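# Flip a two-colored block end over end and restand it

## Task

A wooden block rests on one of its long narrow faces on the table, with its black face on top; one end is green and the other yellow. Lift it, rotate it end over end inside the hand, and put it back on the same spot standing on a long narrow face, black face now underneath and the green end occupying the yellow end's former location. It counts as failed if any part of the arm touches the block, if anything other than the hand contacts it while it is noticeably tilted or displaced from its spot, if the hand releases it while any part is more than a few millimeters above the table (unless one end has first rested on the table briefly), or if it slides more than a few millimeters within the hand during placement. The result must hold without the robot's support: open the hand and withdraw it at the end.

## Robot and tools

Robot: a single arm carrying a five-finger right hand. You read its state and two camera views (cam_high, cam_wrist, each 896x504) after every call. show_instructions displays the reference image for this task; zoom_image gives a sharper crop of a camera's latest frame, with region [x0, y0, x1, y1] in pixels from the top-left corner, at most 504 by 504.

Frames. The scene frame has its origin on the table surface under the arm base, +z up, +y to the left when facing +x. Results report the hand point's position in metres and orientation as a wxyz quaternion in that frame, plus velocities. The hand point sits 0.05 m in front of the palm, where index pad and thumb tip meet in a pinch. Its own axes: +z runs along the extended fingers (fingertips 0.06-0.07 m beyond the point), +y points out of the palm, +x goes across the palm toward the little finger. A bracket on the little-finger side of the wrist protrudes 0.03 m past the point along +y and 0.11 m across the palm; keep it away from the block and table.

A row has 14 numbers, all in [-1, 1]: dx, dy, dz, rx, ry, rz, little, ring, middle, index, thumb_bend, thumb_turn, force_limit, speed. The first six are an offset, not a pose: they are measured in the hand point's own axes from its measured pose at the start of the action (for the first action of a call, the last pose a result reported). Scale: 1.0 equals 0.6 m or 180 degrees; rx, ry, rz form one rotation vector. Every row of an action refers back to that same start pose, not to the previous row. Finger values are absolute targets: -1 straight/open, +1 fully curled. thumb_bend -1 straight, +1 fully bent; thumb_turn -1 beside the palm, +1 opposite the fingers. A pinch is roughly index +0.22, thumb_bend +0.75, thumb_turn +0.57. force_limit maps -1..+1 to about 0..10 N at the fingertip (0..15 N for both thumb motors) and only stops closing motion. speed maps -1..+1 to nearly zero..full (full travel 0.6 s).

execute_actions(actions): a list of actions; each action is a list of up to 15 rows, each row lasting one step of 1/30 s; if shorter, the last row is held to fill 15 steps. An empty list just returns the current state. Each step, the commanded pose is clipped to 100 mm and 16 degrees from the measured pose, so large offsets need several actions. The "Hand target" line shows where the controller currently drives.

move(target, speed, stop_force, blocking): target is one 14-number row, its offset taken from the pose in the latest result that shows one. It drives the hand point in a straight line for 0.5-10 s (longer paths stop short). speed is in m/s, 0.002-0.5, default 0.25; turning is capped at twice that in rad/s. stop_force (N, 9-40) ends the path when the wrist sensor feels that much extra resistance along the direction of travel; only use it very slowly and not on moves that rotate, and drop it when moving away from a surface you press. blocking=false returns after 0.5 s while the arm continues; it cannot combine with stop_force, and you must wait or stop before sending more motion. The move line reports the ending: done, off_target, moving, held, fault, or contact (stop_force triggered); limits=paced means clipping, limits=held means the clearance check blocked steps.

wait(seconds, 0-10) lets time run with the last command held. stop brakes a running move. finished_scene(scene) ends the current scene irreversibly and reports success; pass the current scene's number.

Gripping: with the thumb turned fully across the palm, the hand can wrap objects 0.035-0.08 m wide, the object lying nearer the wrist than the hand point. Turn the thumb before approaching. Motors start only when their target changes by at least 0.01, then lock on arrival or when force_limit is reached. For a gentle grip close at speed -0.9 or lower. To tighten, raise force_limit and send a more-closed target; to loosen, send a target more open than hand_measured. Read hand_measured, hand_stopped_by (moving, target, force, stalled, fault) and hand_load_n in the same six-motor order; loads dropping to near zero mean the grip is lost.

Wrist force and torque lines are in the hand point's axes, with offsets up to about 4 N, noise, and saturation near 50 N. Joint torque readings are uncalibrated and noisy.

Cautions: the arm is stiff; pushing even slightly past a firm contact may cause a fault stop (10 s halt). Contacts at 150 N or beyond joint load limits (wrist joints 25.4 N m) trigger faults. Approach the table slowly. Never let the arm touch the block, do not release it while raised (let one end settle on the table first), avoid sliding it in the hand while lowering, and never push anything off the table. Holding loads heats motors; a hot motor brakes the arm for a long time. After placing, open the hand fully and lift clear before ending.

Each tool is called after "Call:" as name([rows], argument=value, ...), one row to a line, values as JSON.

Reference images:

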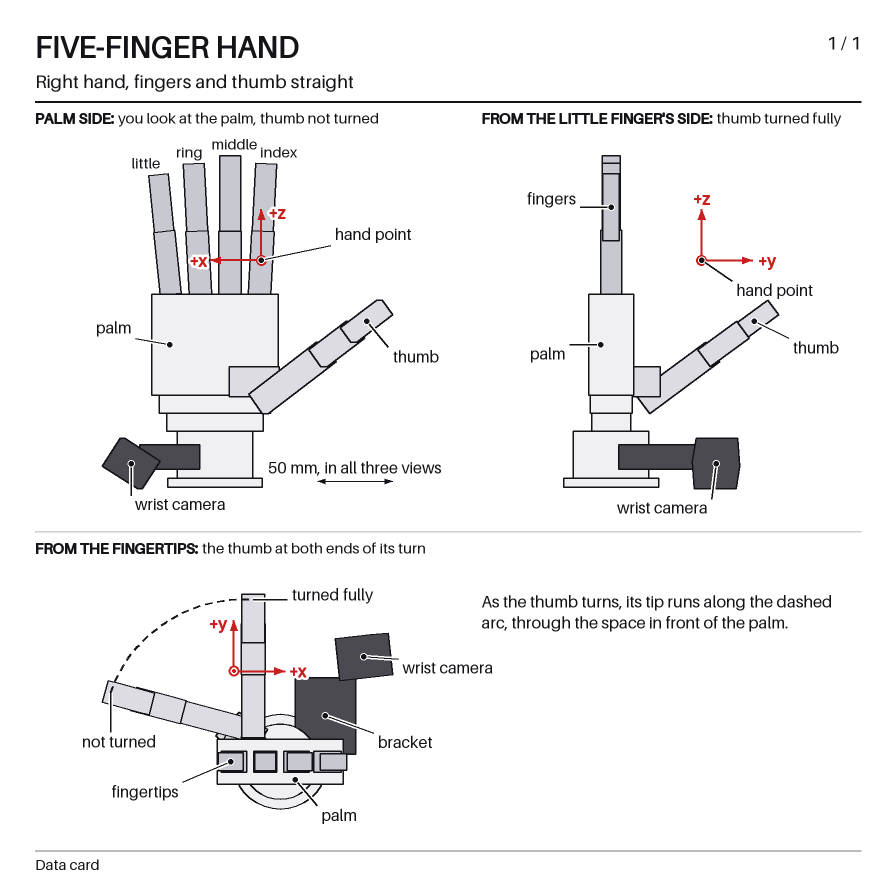

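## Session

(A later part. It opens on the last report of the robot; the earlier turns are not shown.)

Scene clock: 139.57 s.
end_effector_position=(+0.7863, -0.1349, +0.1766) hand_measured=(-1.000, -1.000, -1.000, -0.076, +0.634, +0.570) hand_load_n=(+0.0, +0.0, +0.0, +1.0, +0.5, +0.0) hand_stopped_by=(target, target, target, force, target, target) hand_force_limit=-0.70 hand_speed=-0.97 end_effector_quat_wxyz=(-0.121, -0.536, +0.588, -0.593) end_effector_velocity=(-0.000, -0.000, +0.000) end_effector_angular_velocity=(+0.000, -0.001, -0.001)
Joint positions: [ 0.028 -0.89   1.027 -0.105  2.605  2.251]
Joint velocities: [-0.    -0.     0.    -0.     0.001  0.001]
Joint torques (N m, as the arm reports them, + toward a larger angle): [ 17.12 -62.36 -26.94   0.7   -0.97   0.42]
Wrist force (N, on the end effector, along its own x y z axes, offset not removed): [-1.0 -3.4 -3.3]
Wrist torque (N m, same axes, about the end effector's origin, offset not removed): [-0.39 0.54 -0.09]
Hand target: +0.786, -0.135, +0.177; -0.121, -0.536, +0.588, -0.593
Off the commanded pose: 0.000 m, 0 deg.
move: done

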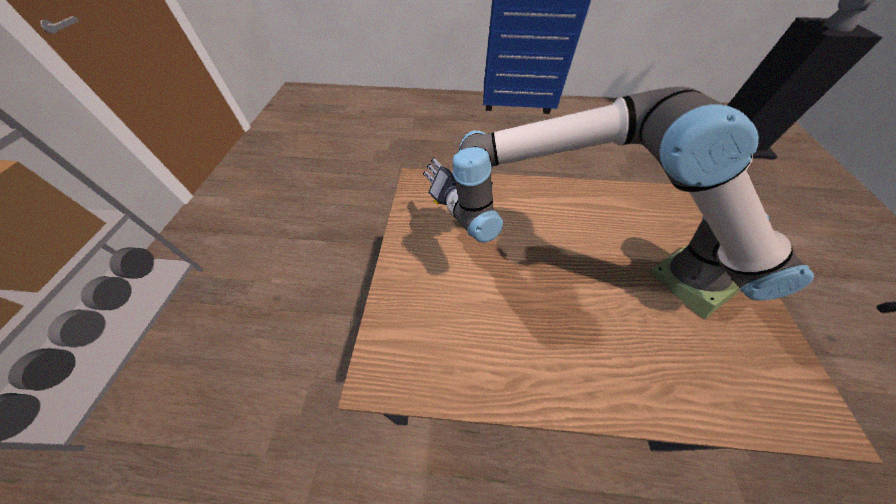

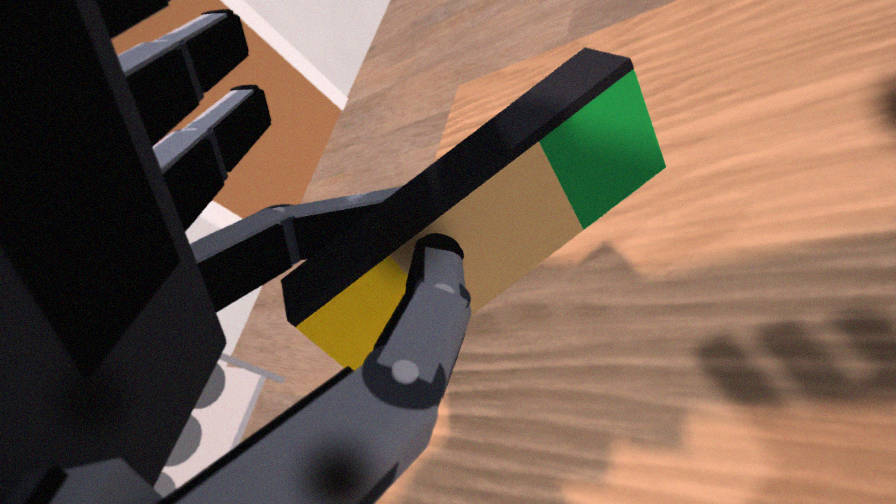

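Call:
move(target=[0,0,0,0,0.019,-0.04,-1,-1,-1,0.33,0.635,0.57,0.6,-0.93], speed=0.1)

Call:
move(target=[-0.195,0.112,0.05,0,0,0,-1,-1,-1,0.33,0.635,0.57,0.6,-0.93], speed=0.1)

Call:
zoom_image(camera="cam_high", region=[400, 170, 520, 260])

Scene clock: 149.67 s.
end_effector_position=(+0.7862, -0.1348, +0.1764) hand_measured=(-1.000, -1.000, -1.000, -0.054, +0.632, +0.570) hand_load_n=(+0.0, +0.0, +0.0, +8.5, +3.0, +0.5) hand_stopped_by=(target, target, target, force, target, target) hand_force_limit=0.60 hand_speed=-0.93 end_effector_quat_wxyz=(+0.175, +0.554, -0.550, +0.600) end_effector_velocity=(-0.000, -0.000, -0.001) end_effector_angular_velocity=(-0.012, +0.005, +0.001)
Joint positions: [ 0.041 -0.871  1.037 -0.235  2.651  2.038]
Joint velocities: [ 0.001 -0.001  0.009 -0.024  0.002 -0.024]
Joint torques (N m, as the arm reports them, + toward a larger angle): [ 18.65 -65.18  -7.38  -2.7    1.13  -1.95]
Wrist force (N, on the end effector, along its own x y z axes, offset not removed): [-0.1 0.6 -1.8]
Wrist torque (N m, same axes, about the end effector's origin, offset not removed): [0.15 0.27 0.25]
Hand target: +0.786, -0.135, +0.177; +0.176, +0.554, -0.550, +0.600
Off the commanded pose: 0.000 m, 0 deg.
move: done

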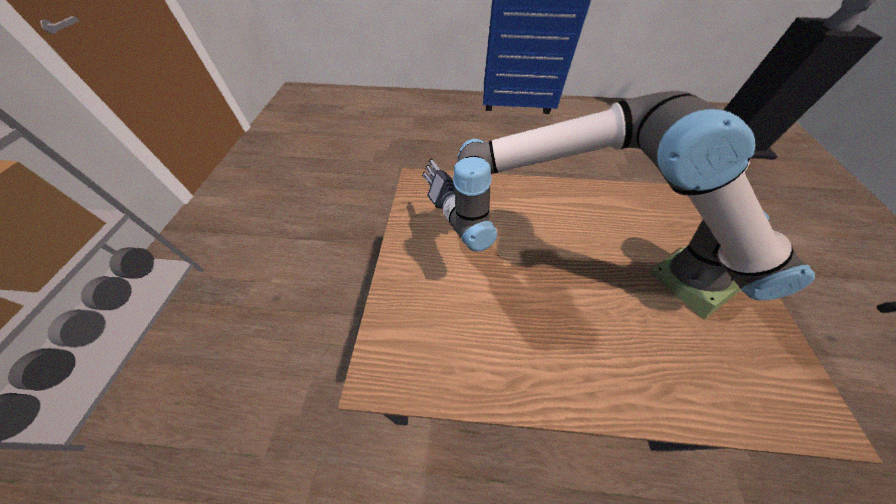

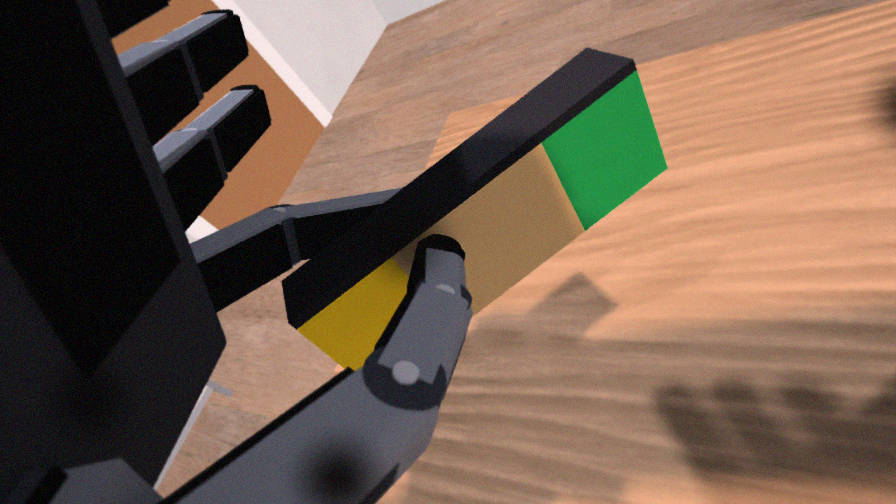

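Scene clock: 151.50 s.
end_effector_position=(+0.7829, -0.1362, +0.0384) hand_measured=(-1.000, -1.000, -1.000, -0.054, +0.632, +0.570) hand_load_n=(+0.0, +0.0, +0.0, +8.5, +3.0, +0.5) hand_stopped_by=(target, target, target, force, target, target) hand_force_limit=0.60 hand_speed=-0.93 end_effector_quat_wxyz=(+0.175, +0.554, -0.550, +0.600) end_effector_velocity=(+0.000, -0.000, -0.001) end_effector_angular_velocity=(-0.000, +0.000, -0.000)
Joint positions: [-0.003 -0.738  1.158 -0.483  2.607  2.044]
Joint velocities: [-0.001  0.002 -0.    -0.002 -0.    -0.   ]
Joint torques (N m, as the arm reports them, + toward a larger angle): [  7.93 -45.64  -3.07  -2.7   -1.78  -1.36]
Wrist force (N, on the end effector, along its own x y z axes, offset not removed): [-0.2 -0.5 -6.6]
Wrist torque (N m, same axes, about the end effector's origin, offset not removed): [0.13 0.22 0.48]
Hand target: +0.783, -0.136, +0.038; +0.175, +0.554, -0.550, +0.600
Off the commanded pose: 0.000 m, 0 deg.
move: done

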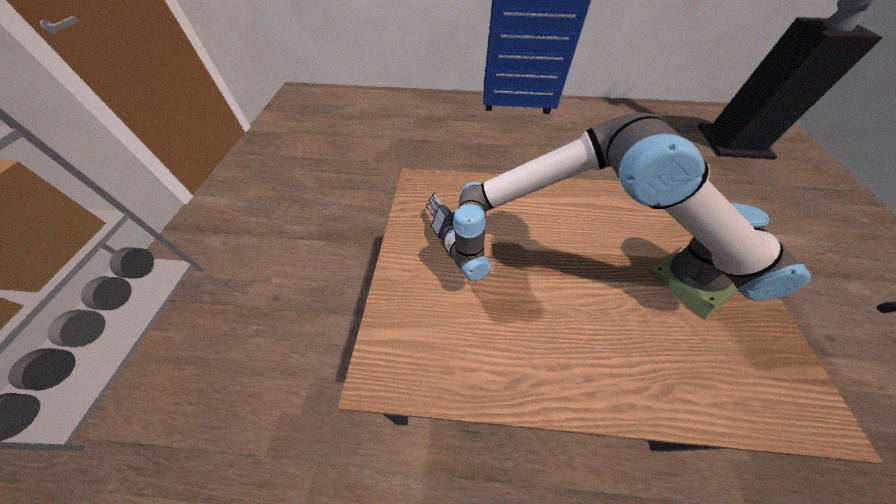

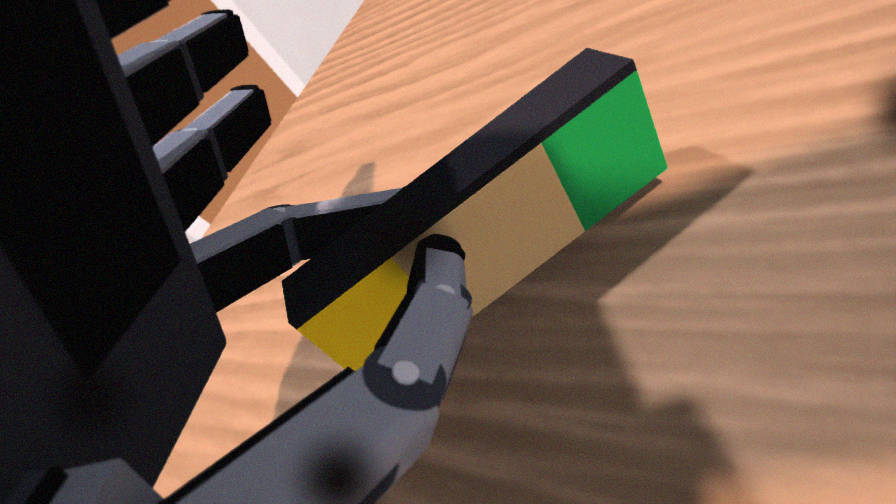

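Region (400, 170, 520, 260) of cam_high's 896x504 image, scaled by 4.200, with more detail than that image has; it fills the top 378 rows of this view, and the rest is white.

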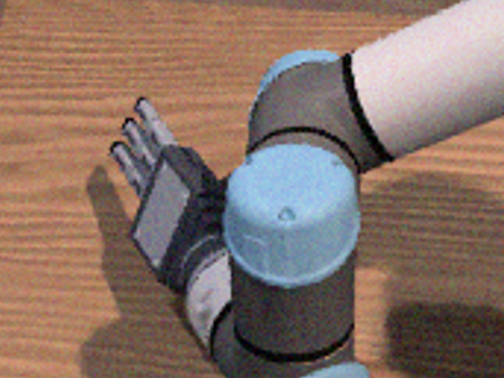

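Call:
move(target=[-0.0115,0.0063,0.003,0,0,0,-1,-1,-1,0.33,0.635,0.57,0.6,-0.93], speed=0.01)

Scene clock: 154.90 s.
end_effector_position=(+0.7829, -0.1362, +0.0305) hand_measured=(-1.000, -1.000, -1.000, -0.054, +0.632, +0.570) hand_load_n=(+0.0, +0.0, +0.0, +8.5, +3.0, +0.5) hand_stopped_by=(target, target, target, force, target, target) hand_force_limit=0.60 hand_speed=-0.93 end_effector_quat_wxyz=(+0.175, +0.554, -0.550, +0.600) end_effector_velocity=(+0.000, +0.000, -0.002) end_effector_angular_velocity=(-0.000, -0.002, -0.000)
Joint positions: [-0.005 -0.728  1.16  -0.495  2.605  2.044]
Joint velocities: [-0.     0.002  0.    -0.004 -0.001 -0.   ]
Joint torques (N m, as the arm reports them, + toward a larger angle): [  5.8  -47.28  -3.47  -2.41  -1.69   1.48]
Wrist force (N, on the end effector, along its own x y z axes, offset not removed): [-2.0 1.2 -2.6]
Wrist torque (N m, same axes, about the end effector's origin, offset not removed): [0.24 0.45 0.15]
Hand target: +0.783, -0.136, +0.030; +0.175, +0.554, -0.550, +0.600
Off the commanded pose: 0.000 m, 0 deg.
move: done

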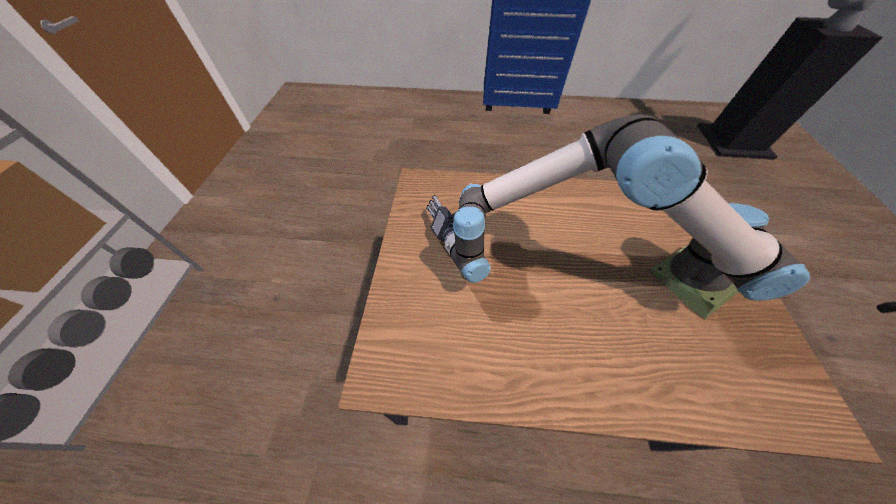

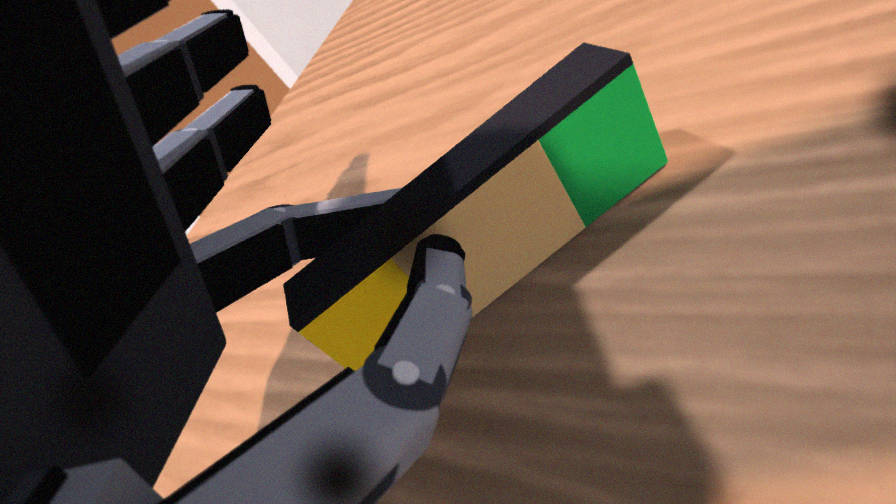

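Call:
move(target=[-0.004,0.0022,0.001,0,0,0,-1,-1,-1,0.33,0.635,0.57,0.6,-0.93], speed=0.01)

Call:
move(target=[0,0,0,0,0,0,-1,-1,-1,-0.13,0.6,0.57,0.6,-0.9])

Scene clock: 158.40 s.
end_effector_position=(+0.7829, -0.1362, +0.0278) hand_measured=(-1.000, -1.000, -1.000, -0.054, +0.632, +0.570) hand_load_n=(+0.0, +0.0, +0.0, +7.5, +2.0, -3.5) hand_stopped_by=(target, target, target, force, target, target) hand_force_limit=0.60 hand_speed=-0.93 end_effector_quat_wxyz=(+0.175, +0.554, -0.550, +0.600) end_effector_velocity=(+0.000, +0.000, -0.001) end_effector_angular_velocity=(-0.000, -0.000, +0.001)
Joint positions: [-0.006 -0.725  1.161 -0.499  2.604  2.044]
Joint velocities: [-0.     0.001  0.001 -0.003 -0.001 -0.   ]
Joint torques (N m, as the arm reports them, + toward a larger angle): [  1.75 -38.12  -0.27  -1.99  -1.74   1.76]
Wrist force (N, on the end effector, along its own x y z axes, offset not removed): [7.8 -3.2 -9.1]
Wrist torque (N m, same axes, about the end effector's origin, offset not removed): [0.43 0.21 0.37]
Hand target: +0.783, -0.136, +0.028; +0.175, +0.554, -0.550, +0.600
Off the commanded pose: 0.000 m, 0 deg.
move: done

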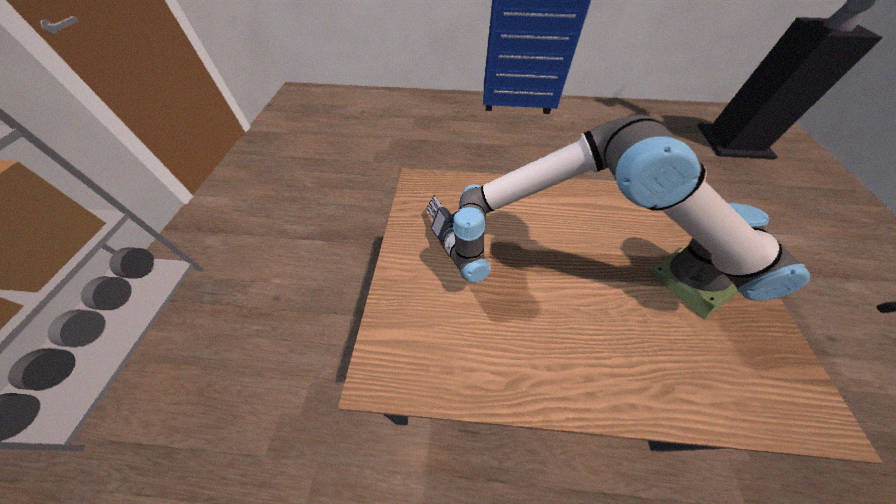

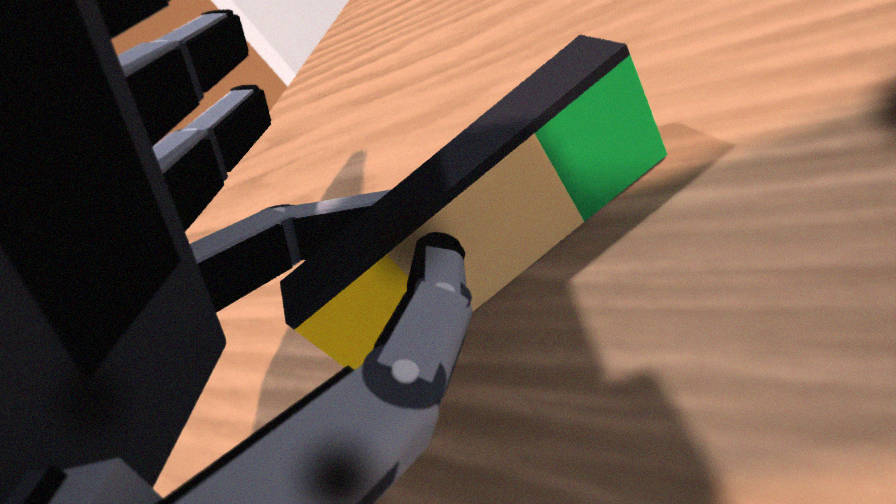

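Scene clock: 159.13 s.
end_effector_position=(+0.7829, -0.1363, +0.0277) hand_measured=(-1.000, -1.000, -1.000, -0.130, +0.600, +0.570) hand_load_n=(+0.0, +0.0, +0.0, +0.0, +0.0, +0.0) hand_stopped_by=(target, target, target, target, target, target) hand_force_limit=0.60 hand_speed=-0.90 end_effector_quat_wxyz=(+0.175, +0.554, -0.550, +0.600) end_effector_velocity=(+0.000, -0.001, +0.001) end_effector_angular_velocity=(-0.001, +0.001, +0.000)
Joint positions: [-0.006 -0.724  1.161 -0.499  2.604  2.044]
Joint velocities: [-0.    -0.    -0.002  0.001 -0.    -0.002]
Joint torques (N m, as the arm reports them, + toward a larger angle): [ 13.25 -60.86 -11.71  -0.44  -1.5    0.73]
Wrist force (N, on the end effector, along its own x y z axes, offset not removed): [1.1 2.5 -3.8]
Wrist torque (N m, same axes, about the end effector's origin, offset not removed): [0.29 -0.02 0.36]
Hand target: +0.783, -0.136, +0.028; +0.175, +0.554, -0.550, +0.600
Off the commanded pose: 0.000 m, 0 deg.
move: done

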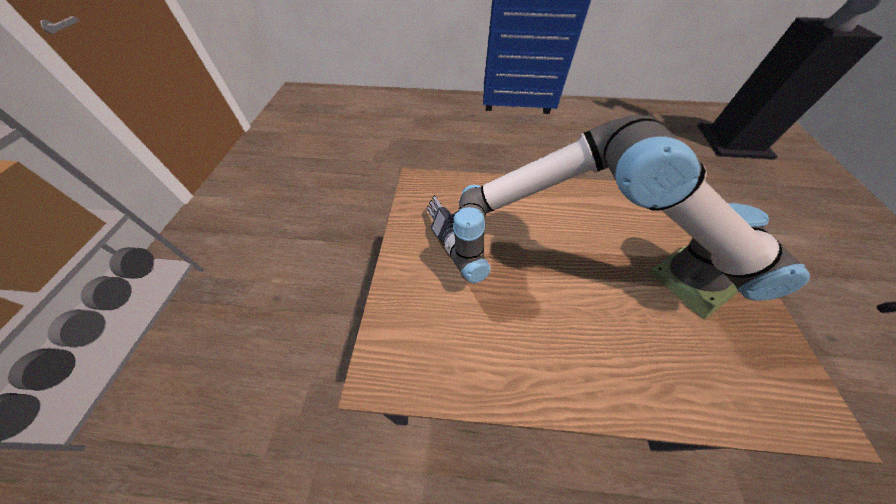

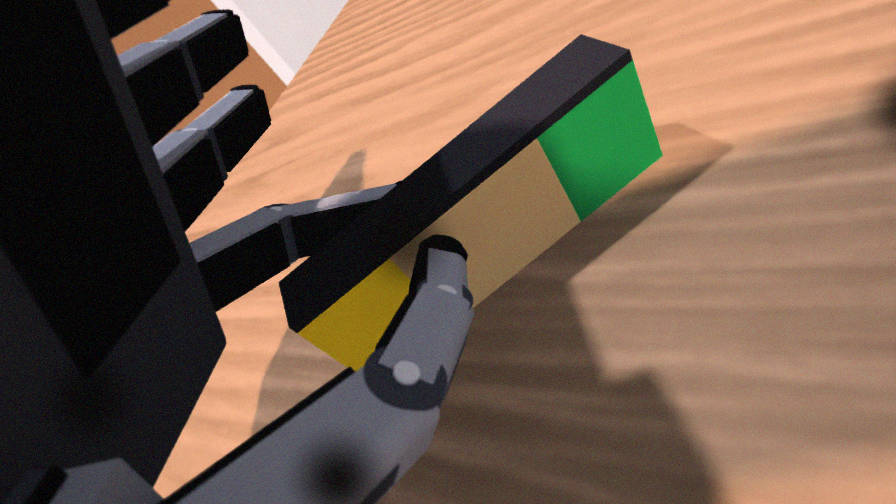

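Call:
move(target=[-0.025,-0.011,-0.005,0,0,0,-1,-1,-1,-0.15,0.6,0.57,0.6,-0.9], speed=0.015)

Call:
move(target=[0,0,0,0,0,0,-1,-1,-1,-0.15,0.7,0.57,-0.9,-0.9])

Call:
move(target=[0,0,0,0,0,0,-1,-1,-1,0.35,0.7,0.57,1,-0.9])

Call:
move(target=[0,0,0,0,0,0,-1,-1,-1,0.35,0.78,0.57,-0.4,-0.9])

Call:
move(target=[0.006,-0.0032,-0.0015,0,0,0,-1,-1,-1,0.35,0.78,0.57,-0.4,-0.9], speed=0.01)

Scene clock: 166.33 s.
end_effector_position=(+0.7916, -0.1256, +0.0186) hand_measured=(-1.000, -1.000, -1.000, -0.150, +0.600, +0.570) hand_load_n=(+0.0, +0.0, +0.0, +0.0, +0.0, +0.0) hand_stopped_by=(target, target, target, target, target, target) hand_force_limit=0.60 hand_speed=-0.90 end_effector_quat_wxyz=(+0.175, +0.554, -0.550, +0.600) end_effector_velocity=(+0.002, +0.001, -0.000) end_effector_angular_velocity=(+0.000, -0.001, -0.001)
Joint positions: [ 0.007 -0.687  1.116 -0.494  2.617  2.043]
Joint velocities: [ 0.001  0.004 -0.008  0.003  0.001  0.   ]
Joint torques (N m, as the arm reports them, + toward a larger angle): [ 18.9  -49.16 -33.29   1.9    0.89  -1.38]
Wrist force (N, on the end effector, along its own x y z axes, offset not removed): [-1.2 2.4 -0.9]
Wrist torque (N m, same axes, about the end effector's origin, offset not removed): [0.27 0.29 0.19]
Hand target: +0.792, -0.126, +0.019; +0.175, +0.554, -0.550, +0.600
Off the commanded pose: 0.000 m, 0 deg.
move: done

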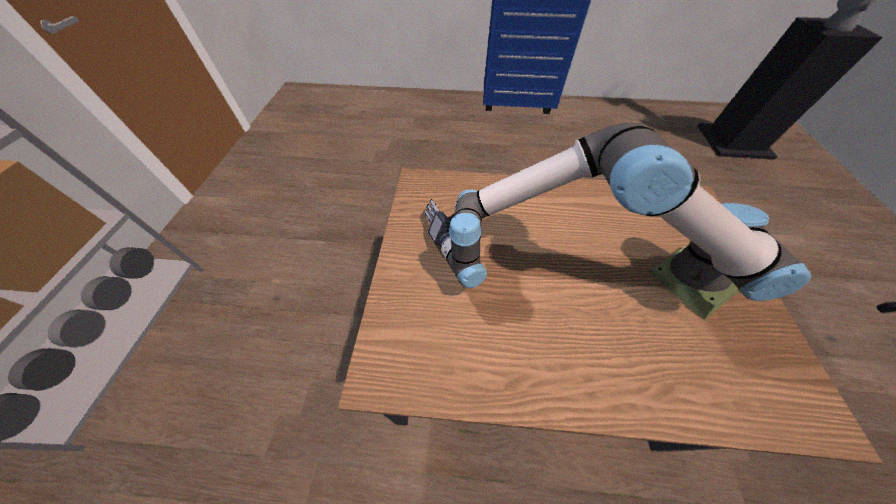

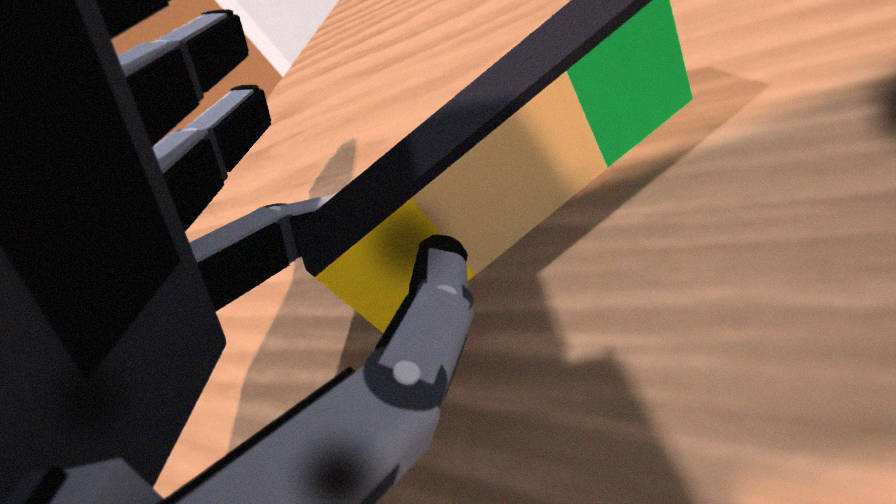

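Scene clock: 167.53 s.
end_effector_position=(+0.7916, -0.1256, +0.0186) hand_measured=(-1.000, -1.000, -1.000, -0.150, +0.700, +0.570) hand_load_n=(+0.0, +0.0, +0.0, +0.0, +0.0, +0.0) hand_stopped_by=(target, target, target, target, target, target) hand_force_limit=-0.90 hand_speed=-0.90 end_effector_quat_wxyz=(+0.175, +0.554, -0.550, +0.600) end_effector_velocity=(-0.001, +0.000, -0.001) end_effector_angular_velocity=(+0.000, +0.002, +0.001)
Joint positions: [ 0.007 -0.687  1.116 -0.494  2.617  2.043]
Joint velocities: [ 0.     0.     0.002  0.    -0.     0.   ]
Joint torques (N m, as the arm reports them, + toward a larger angle): [  6.98 -68.17  -4.42  -1.04  -1.5   -1.66]
Wrist force (N, on the end effector, along its own x y z axes, offset not removed): [-3.2 2.3 -4.3]
Wrist torque (N m, same axes, about the end effector's origin, offset not removed): [0.48 0.60 0.19]
Hand target: +0.792, -0.126, +0.019; +0.175, +0.554, -0.550, +0.600
Off the commanded pose: 0.000 m, 0 deg.
move: done

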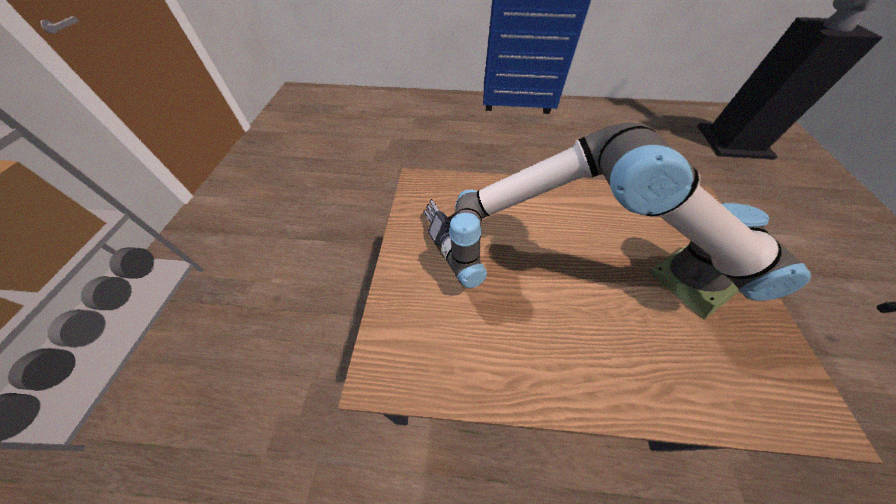

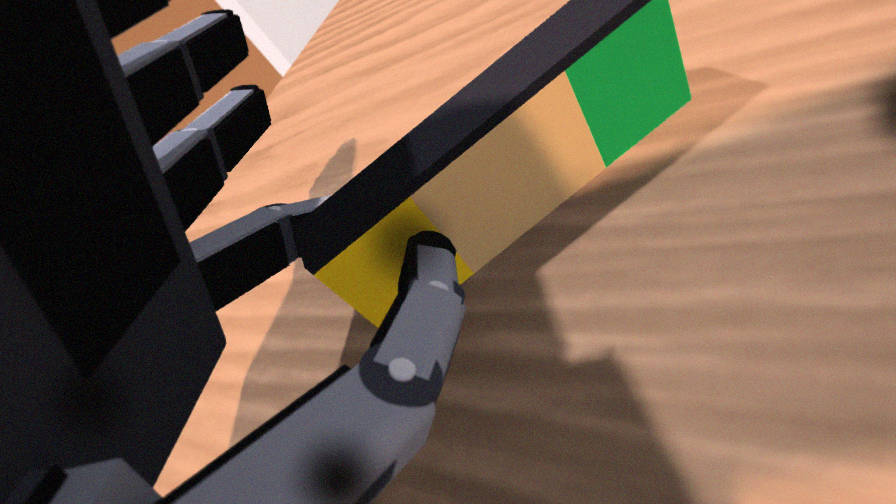

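Scene clock: 168.27 s.
end_effector_position=(+0.7916, -0.1256, +0.0186) hand_measured=(-1.000, -1.000, -1.000, -0.072, +0.698, +0.570) hand_load_n=(+0.0, +0.0, +0.0, +9.5, +2.0, -1.0) hand_stopped_by=(target, target, target, force, target, target) hand_force_limit=1.00 hand_speed=-0.90 end_effector_quat_wxyz=(+0.175, +0.554, -0.550, +0.600) end_effector_velocity=(+0.000, -0.000, +0.000) end_effector_angular_velocity=(+0.000, -0.002, -0.001)
Joint positions: [ 0.007 -0.687  1.116 -0.494  2.617  2.043]
Joint velocities: [-0.     0.    -0.    -0.002 -0.     0.   ]
Joint torques (N m, as the arm reports them, + toward a larger angle): [  8.63 -67.    -3.95  -0.97  -1.84  -1.62]
Wrist force (N, on the end effector, along its own x y z axes, offset not removed): [1.8 -0.7 -1.6]
Wrist torque (N m, same axes, about the end effector's origin, offset not removed): [-0.16 -0.30 0.24]
Hand target: +0.792, -0.126, +0.019; +0.175, +0.554, -0.550, +0.600
Off the commanded pose: 0.000 m, 0 deg.
move: done

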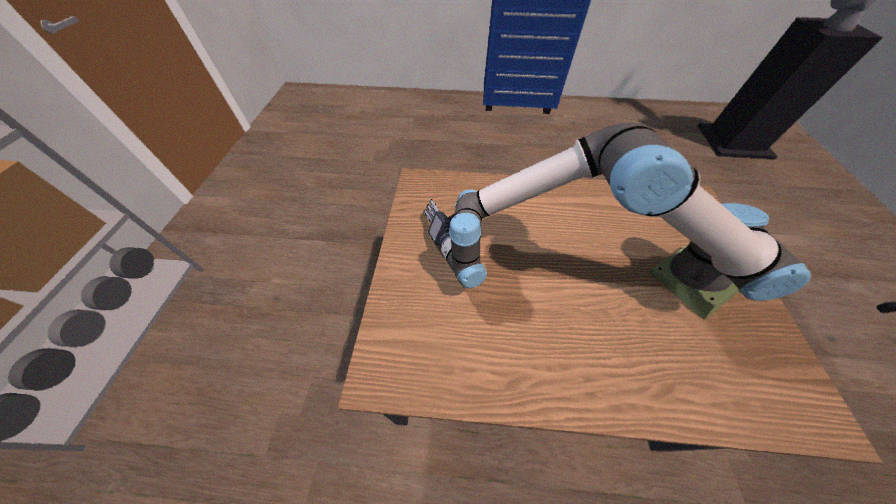

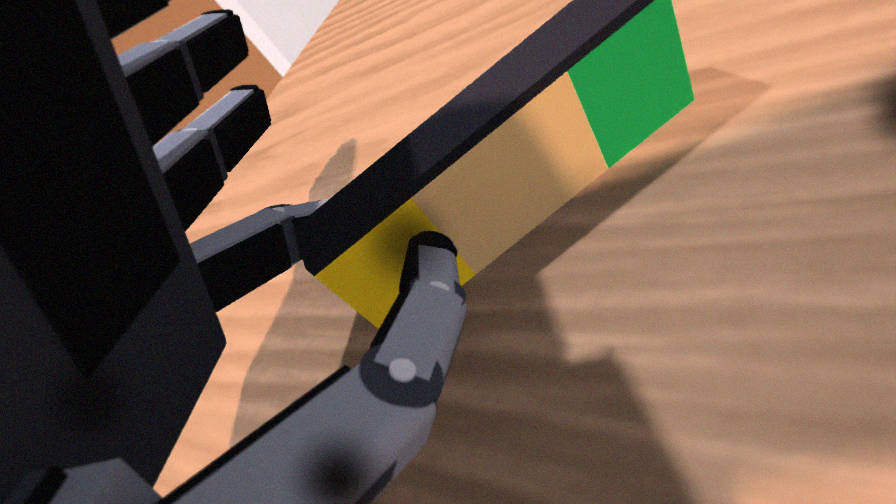

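Scene clock: 168.90 s.
end_effector_position=(+0.7916, -0.1256, +0.0186) hand_measured=(-1.000, -1.000, -1.000, -0.072, +0.738, +0.570) hand_load_n=(+0.0, +0.0, +0.0, +11.0, +4.5, -1.5) hand_stopped_by=(target, target, target, force, force, target) hand_force_limit=-0.40 hand_speed=-0.90 end_effector_quat_wxyz=(+0.175, +0.554, -0.550, +0.600) end_effector_velocity=(+0.000, +0.000, -0.000) end_effector_angular_velocity=(+0.000, +0.000, +0.001)
Joint positions: [ 0.007 -0.687  1.116 -0.494  2.617  2.043]
Joint velocities: [ 0.    -0.    -0.     0.001 -0.001  0.001]
Joint torques (N m, as the arm reports them, + toward a larger angle): [  7.14 -68.95  -3.89  -1.    -1.79  -1.58]
Wrist force (N, on the end effector, along its own x y z axes, offset not removed): [-0.6 -1.7 -3.4]
Wrist torque (N m, same axes, about the end effector's origin, offset not removed): [0.04 0.49 0.25]
Hand target: +0.792, -0.126, +0.019; +0.175, +0.554, -0.550, +0.600
Off the commanded pose: 0.000 m, 0 deg.
move: done

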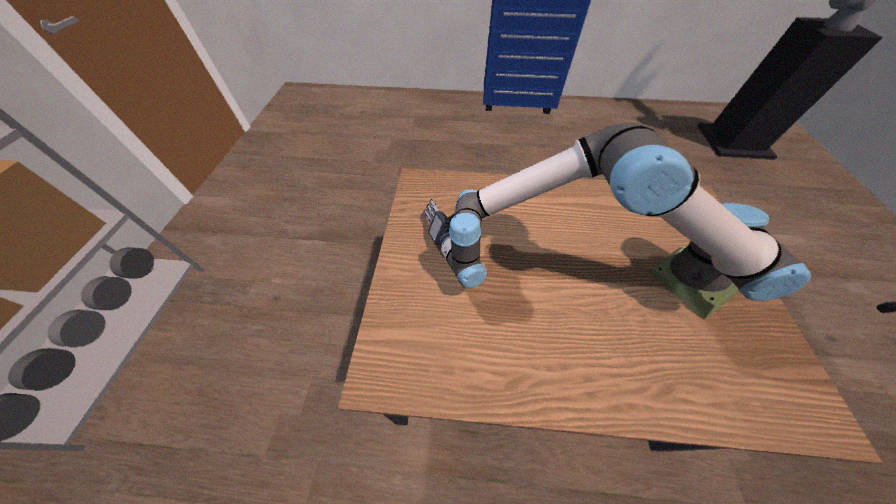

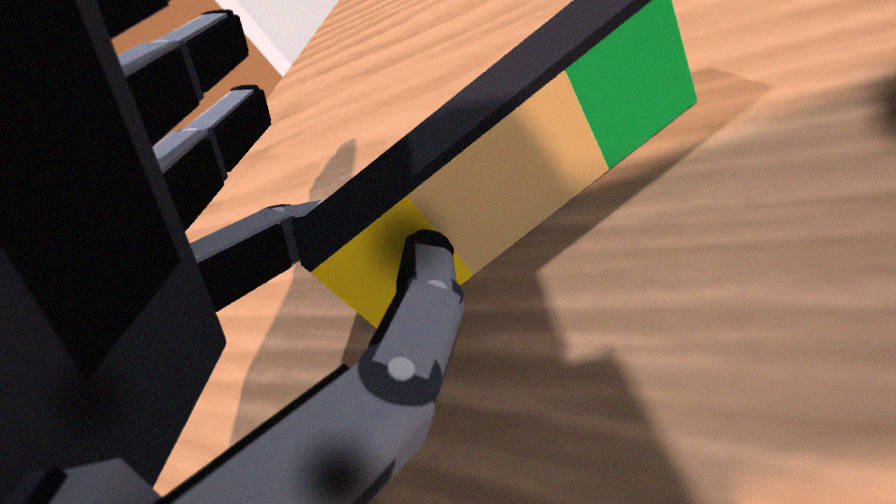

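Scene clock: 169.60 s.
end_effector_position=(+0.7916, -0.1256, +0.0227) hand_measured=(-1.000, -1.000, -1.000, -0.072, +0.738, +0.570) hand_load_n=(+0.0, +0.0, +0.0, +11.0, +4.5, -1.5) hand_stopped_by=(target, target, target, force, force, target) hand_force_limit=-0.40 hand_speed=-0.90 end_effector_quat_wxyz=(+0.175, +0.554, -0.550, +0.600) end_effector_velocity=(+0.000, +0.000, +0.002) end_effector_angular_velocity=(+0.001, -0.002, -0.001)
Joint positions: [ 0.008 -0.692  1.115 -0.488  2.618  2.042]
Joint velocities: [ 0.001 -0.002 -0.001  0.001  0.001  0.001]
Joint torques (N m, as the arm reports them, + toward a larger angle): [ 17.94 -67.66 -31.11   1.32   1.11  -1.55]
Wrist force (N, on the end effector, along its own x y z axes, offset not removed): [-0.1 0.0 -3.6]
Wrist torque (N m, same axes, about the end effector's origin, offset not removed): [-0.13 0.24 0.20]
Hand target: +0.792, -0.126, +0.023; +0.175, +0.554, -0.550, +0.600
Off the commanded pose: 0.000 m, 0 deg.
move: done

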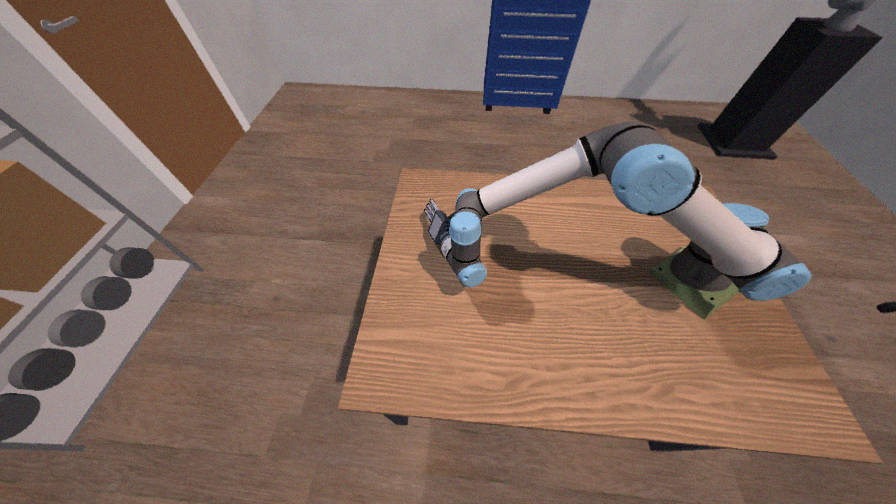

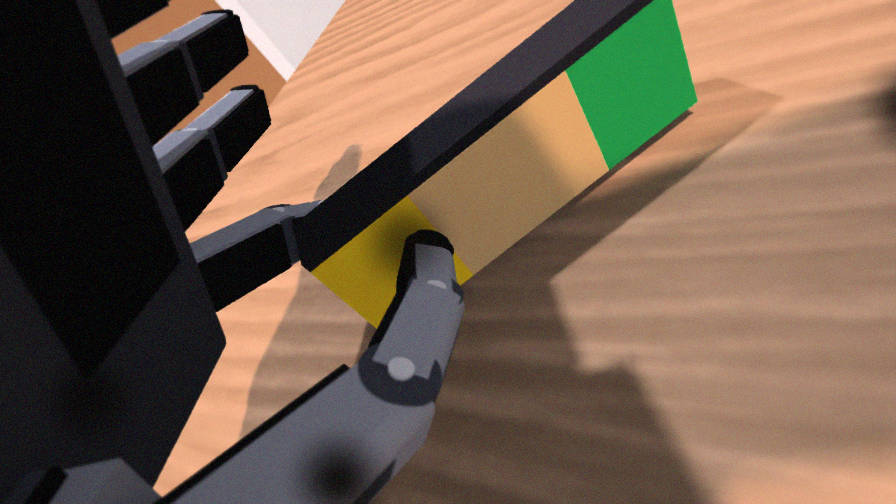

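Call:
move(target=[0.2,-0.109,-0.051,0.167,-0.091,-0.042,-1,-1,-1,0.35,0.78,0.57,-0.4,-0.9], speed=0.08)

Call:
move(target=[0,0,0,0,0,0,-1,-1,-1,-0.085,0.70,0.57,-0.4,-0.95])

Scene clock: 176.20 s.
end_effector_position=(+0.7922, -0.1256, +0.1626) hand_measured=(-1.000, -1.000, -1.000, -0.072, +0.738, +0.570) hand_load_n=(+0.0, +0.0, +0.0, +11.0, +4.5, -1.5) hand_stopped_by=(target, target, target, force, force, target) hand_force_limit=-0.40 hand_speed=-0.90 end_effector_quat_wxyz=(-0.014, +0.694, -0.359, +0.624) end_effector_velocity=(+0.000, -0.000, +0.002) end_effector_angular_velocity=(+0.001, +0.000, +0.009)
Joint positions: [-0.098 -1.133  1.492 -0.364  1.918  1.95 ]
Joint velocities: [-0.003 -0.005  0.001  0.006 -0.012 -0.   ]
Joint torques (N m, as the arm reports them, + toward a larger angle): [  6.28 -57.08  -6.37   1.15  -2.34  -1.13]
Wrist force (N, on the end effector, along its own x y z axes, offset not removed): [-0.6 -0.3 -2.6]
Wrist torque (N m, same axes, about the end effector's origin, offset not removed): [-0.06 0.08 0.27]
Hand target: +0.792, -0.126, +0.163; -0.014, +0.694, -0.358, +0.624
Off the commanded pose: 0.000 m, 0 deg.
move: done

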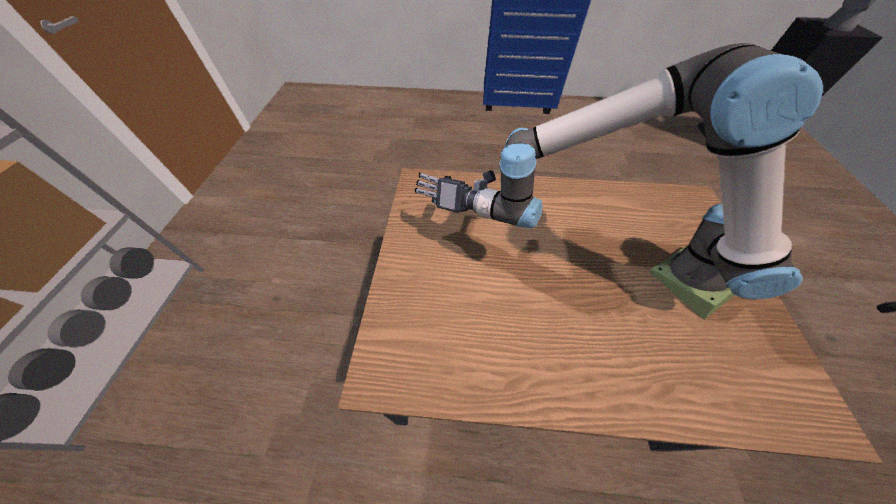

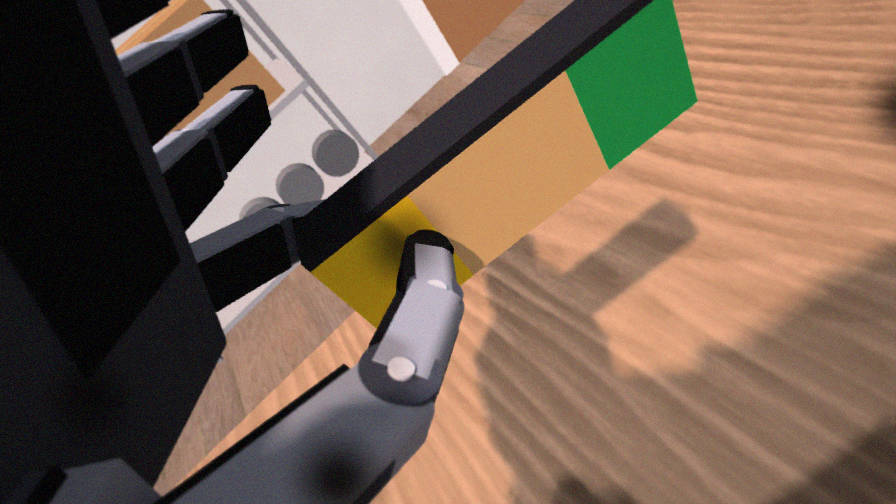

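Scene clock: 177.17 s.
end_effector_position=(+0.7922, -0.1256, +0.1626) hand_measured=(-1.000, -1.000, -1.000, -0.086, +0.700, +0.570) hand_load_n=(+0.0, +0.0, +0.0, +2.0, +1.5, +0.0) hand_stopped_by=(target, target, target, force, target, target) hand_force_limit=-0.40 hand_speed=-0.95 end_effector_quat_wxyz=(-0.014, +0.694, -0.359, +0.624) end_effector_velocity=(+0.001, +0.000, +0.001) end_effector_angular_velocity=(+0.001, -0.003, -0.000)
Joint positions: [-0.098 -1.133  1.492 -0.364  1.918  1.95 ]
Joint velocities: [ 0.001 -0.    -0.003  0.001 -0.     0.002]
Joint torques (N m, as the arm reports them, + toward a larger angle): [ 16.79 -35.74 -25.08  -2.98   1.24   0.55]
Wrist force (N, on the end effector, along its own x y z axes, offset not removed): [0.0 1.3 -2.6]
Wrist torque (N m, same axes, about the end effector's origin, offset not removed): [0.29 0.04 0.38]
Hand target: +0.792, -0.126, +0.163; -0.014, +0.694, -0.359, +0.624
Off the commanded pose: 0.000 m, 0 deg.
move: done

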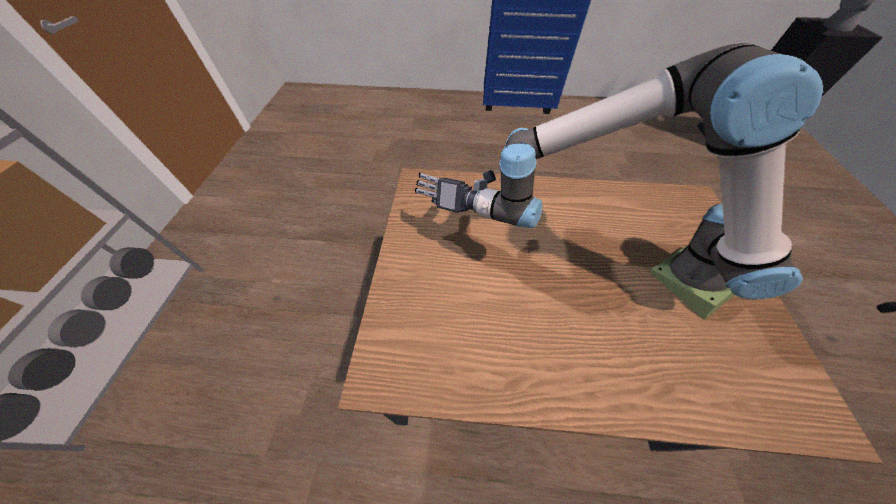

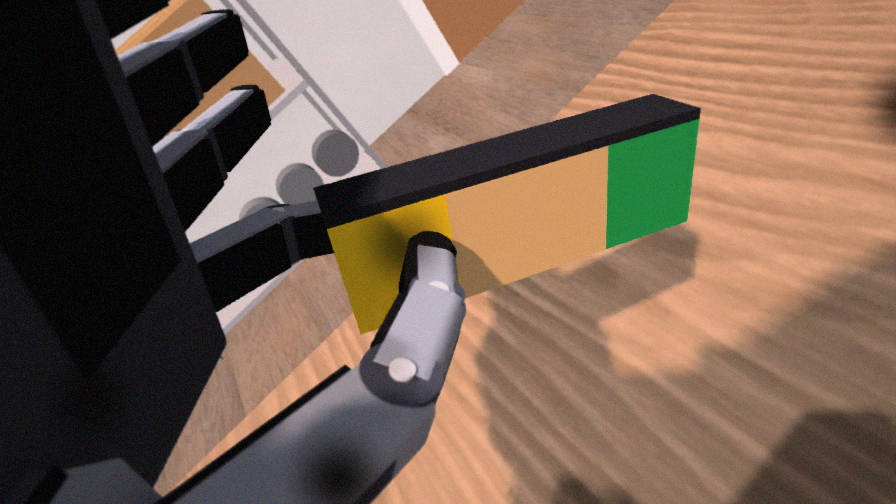

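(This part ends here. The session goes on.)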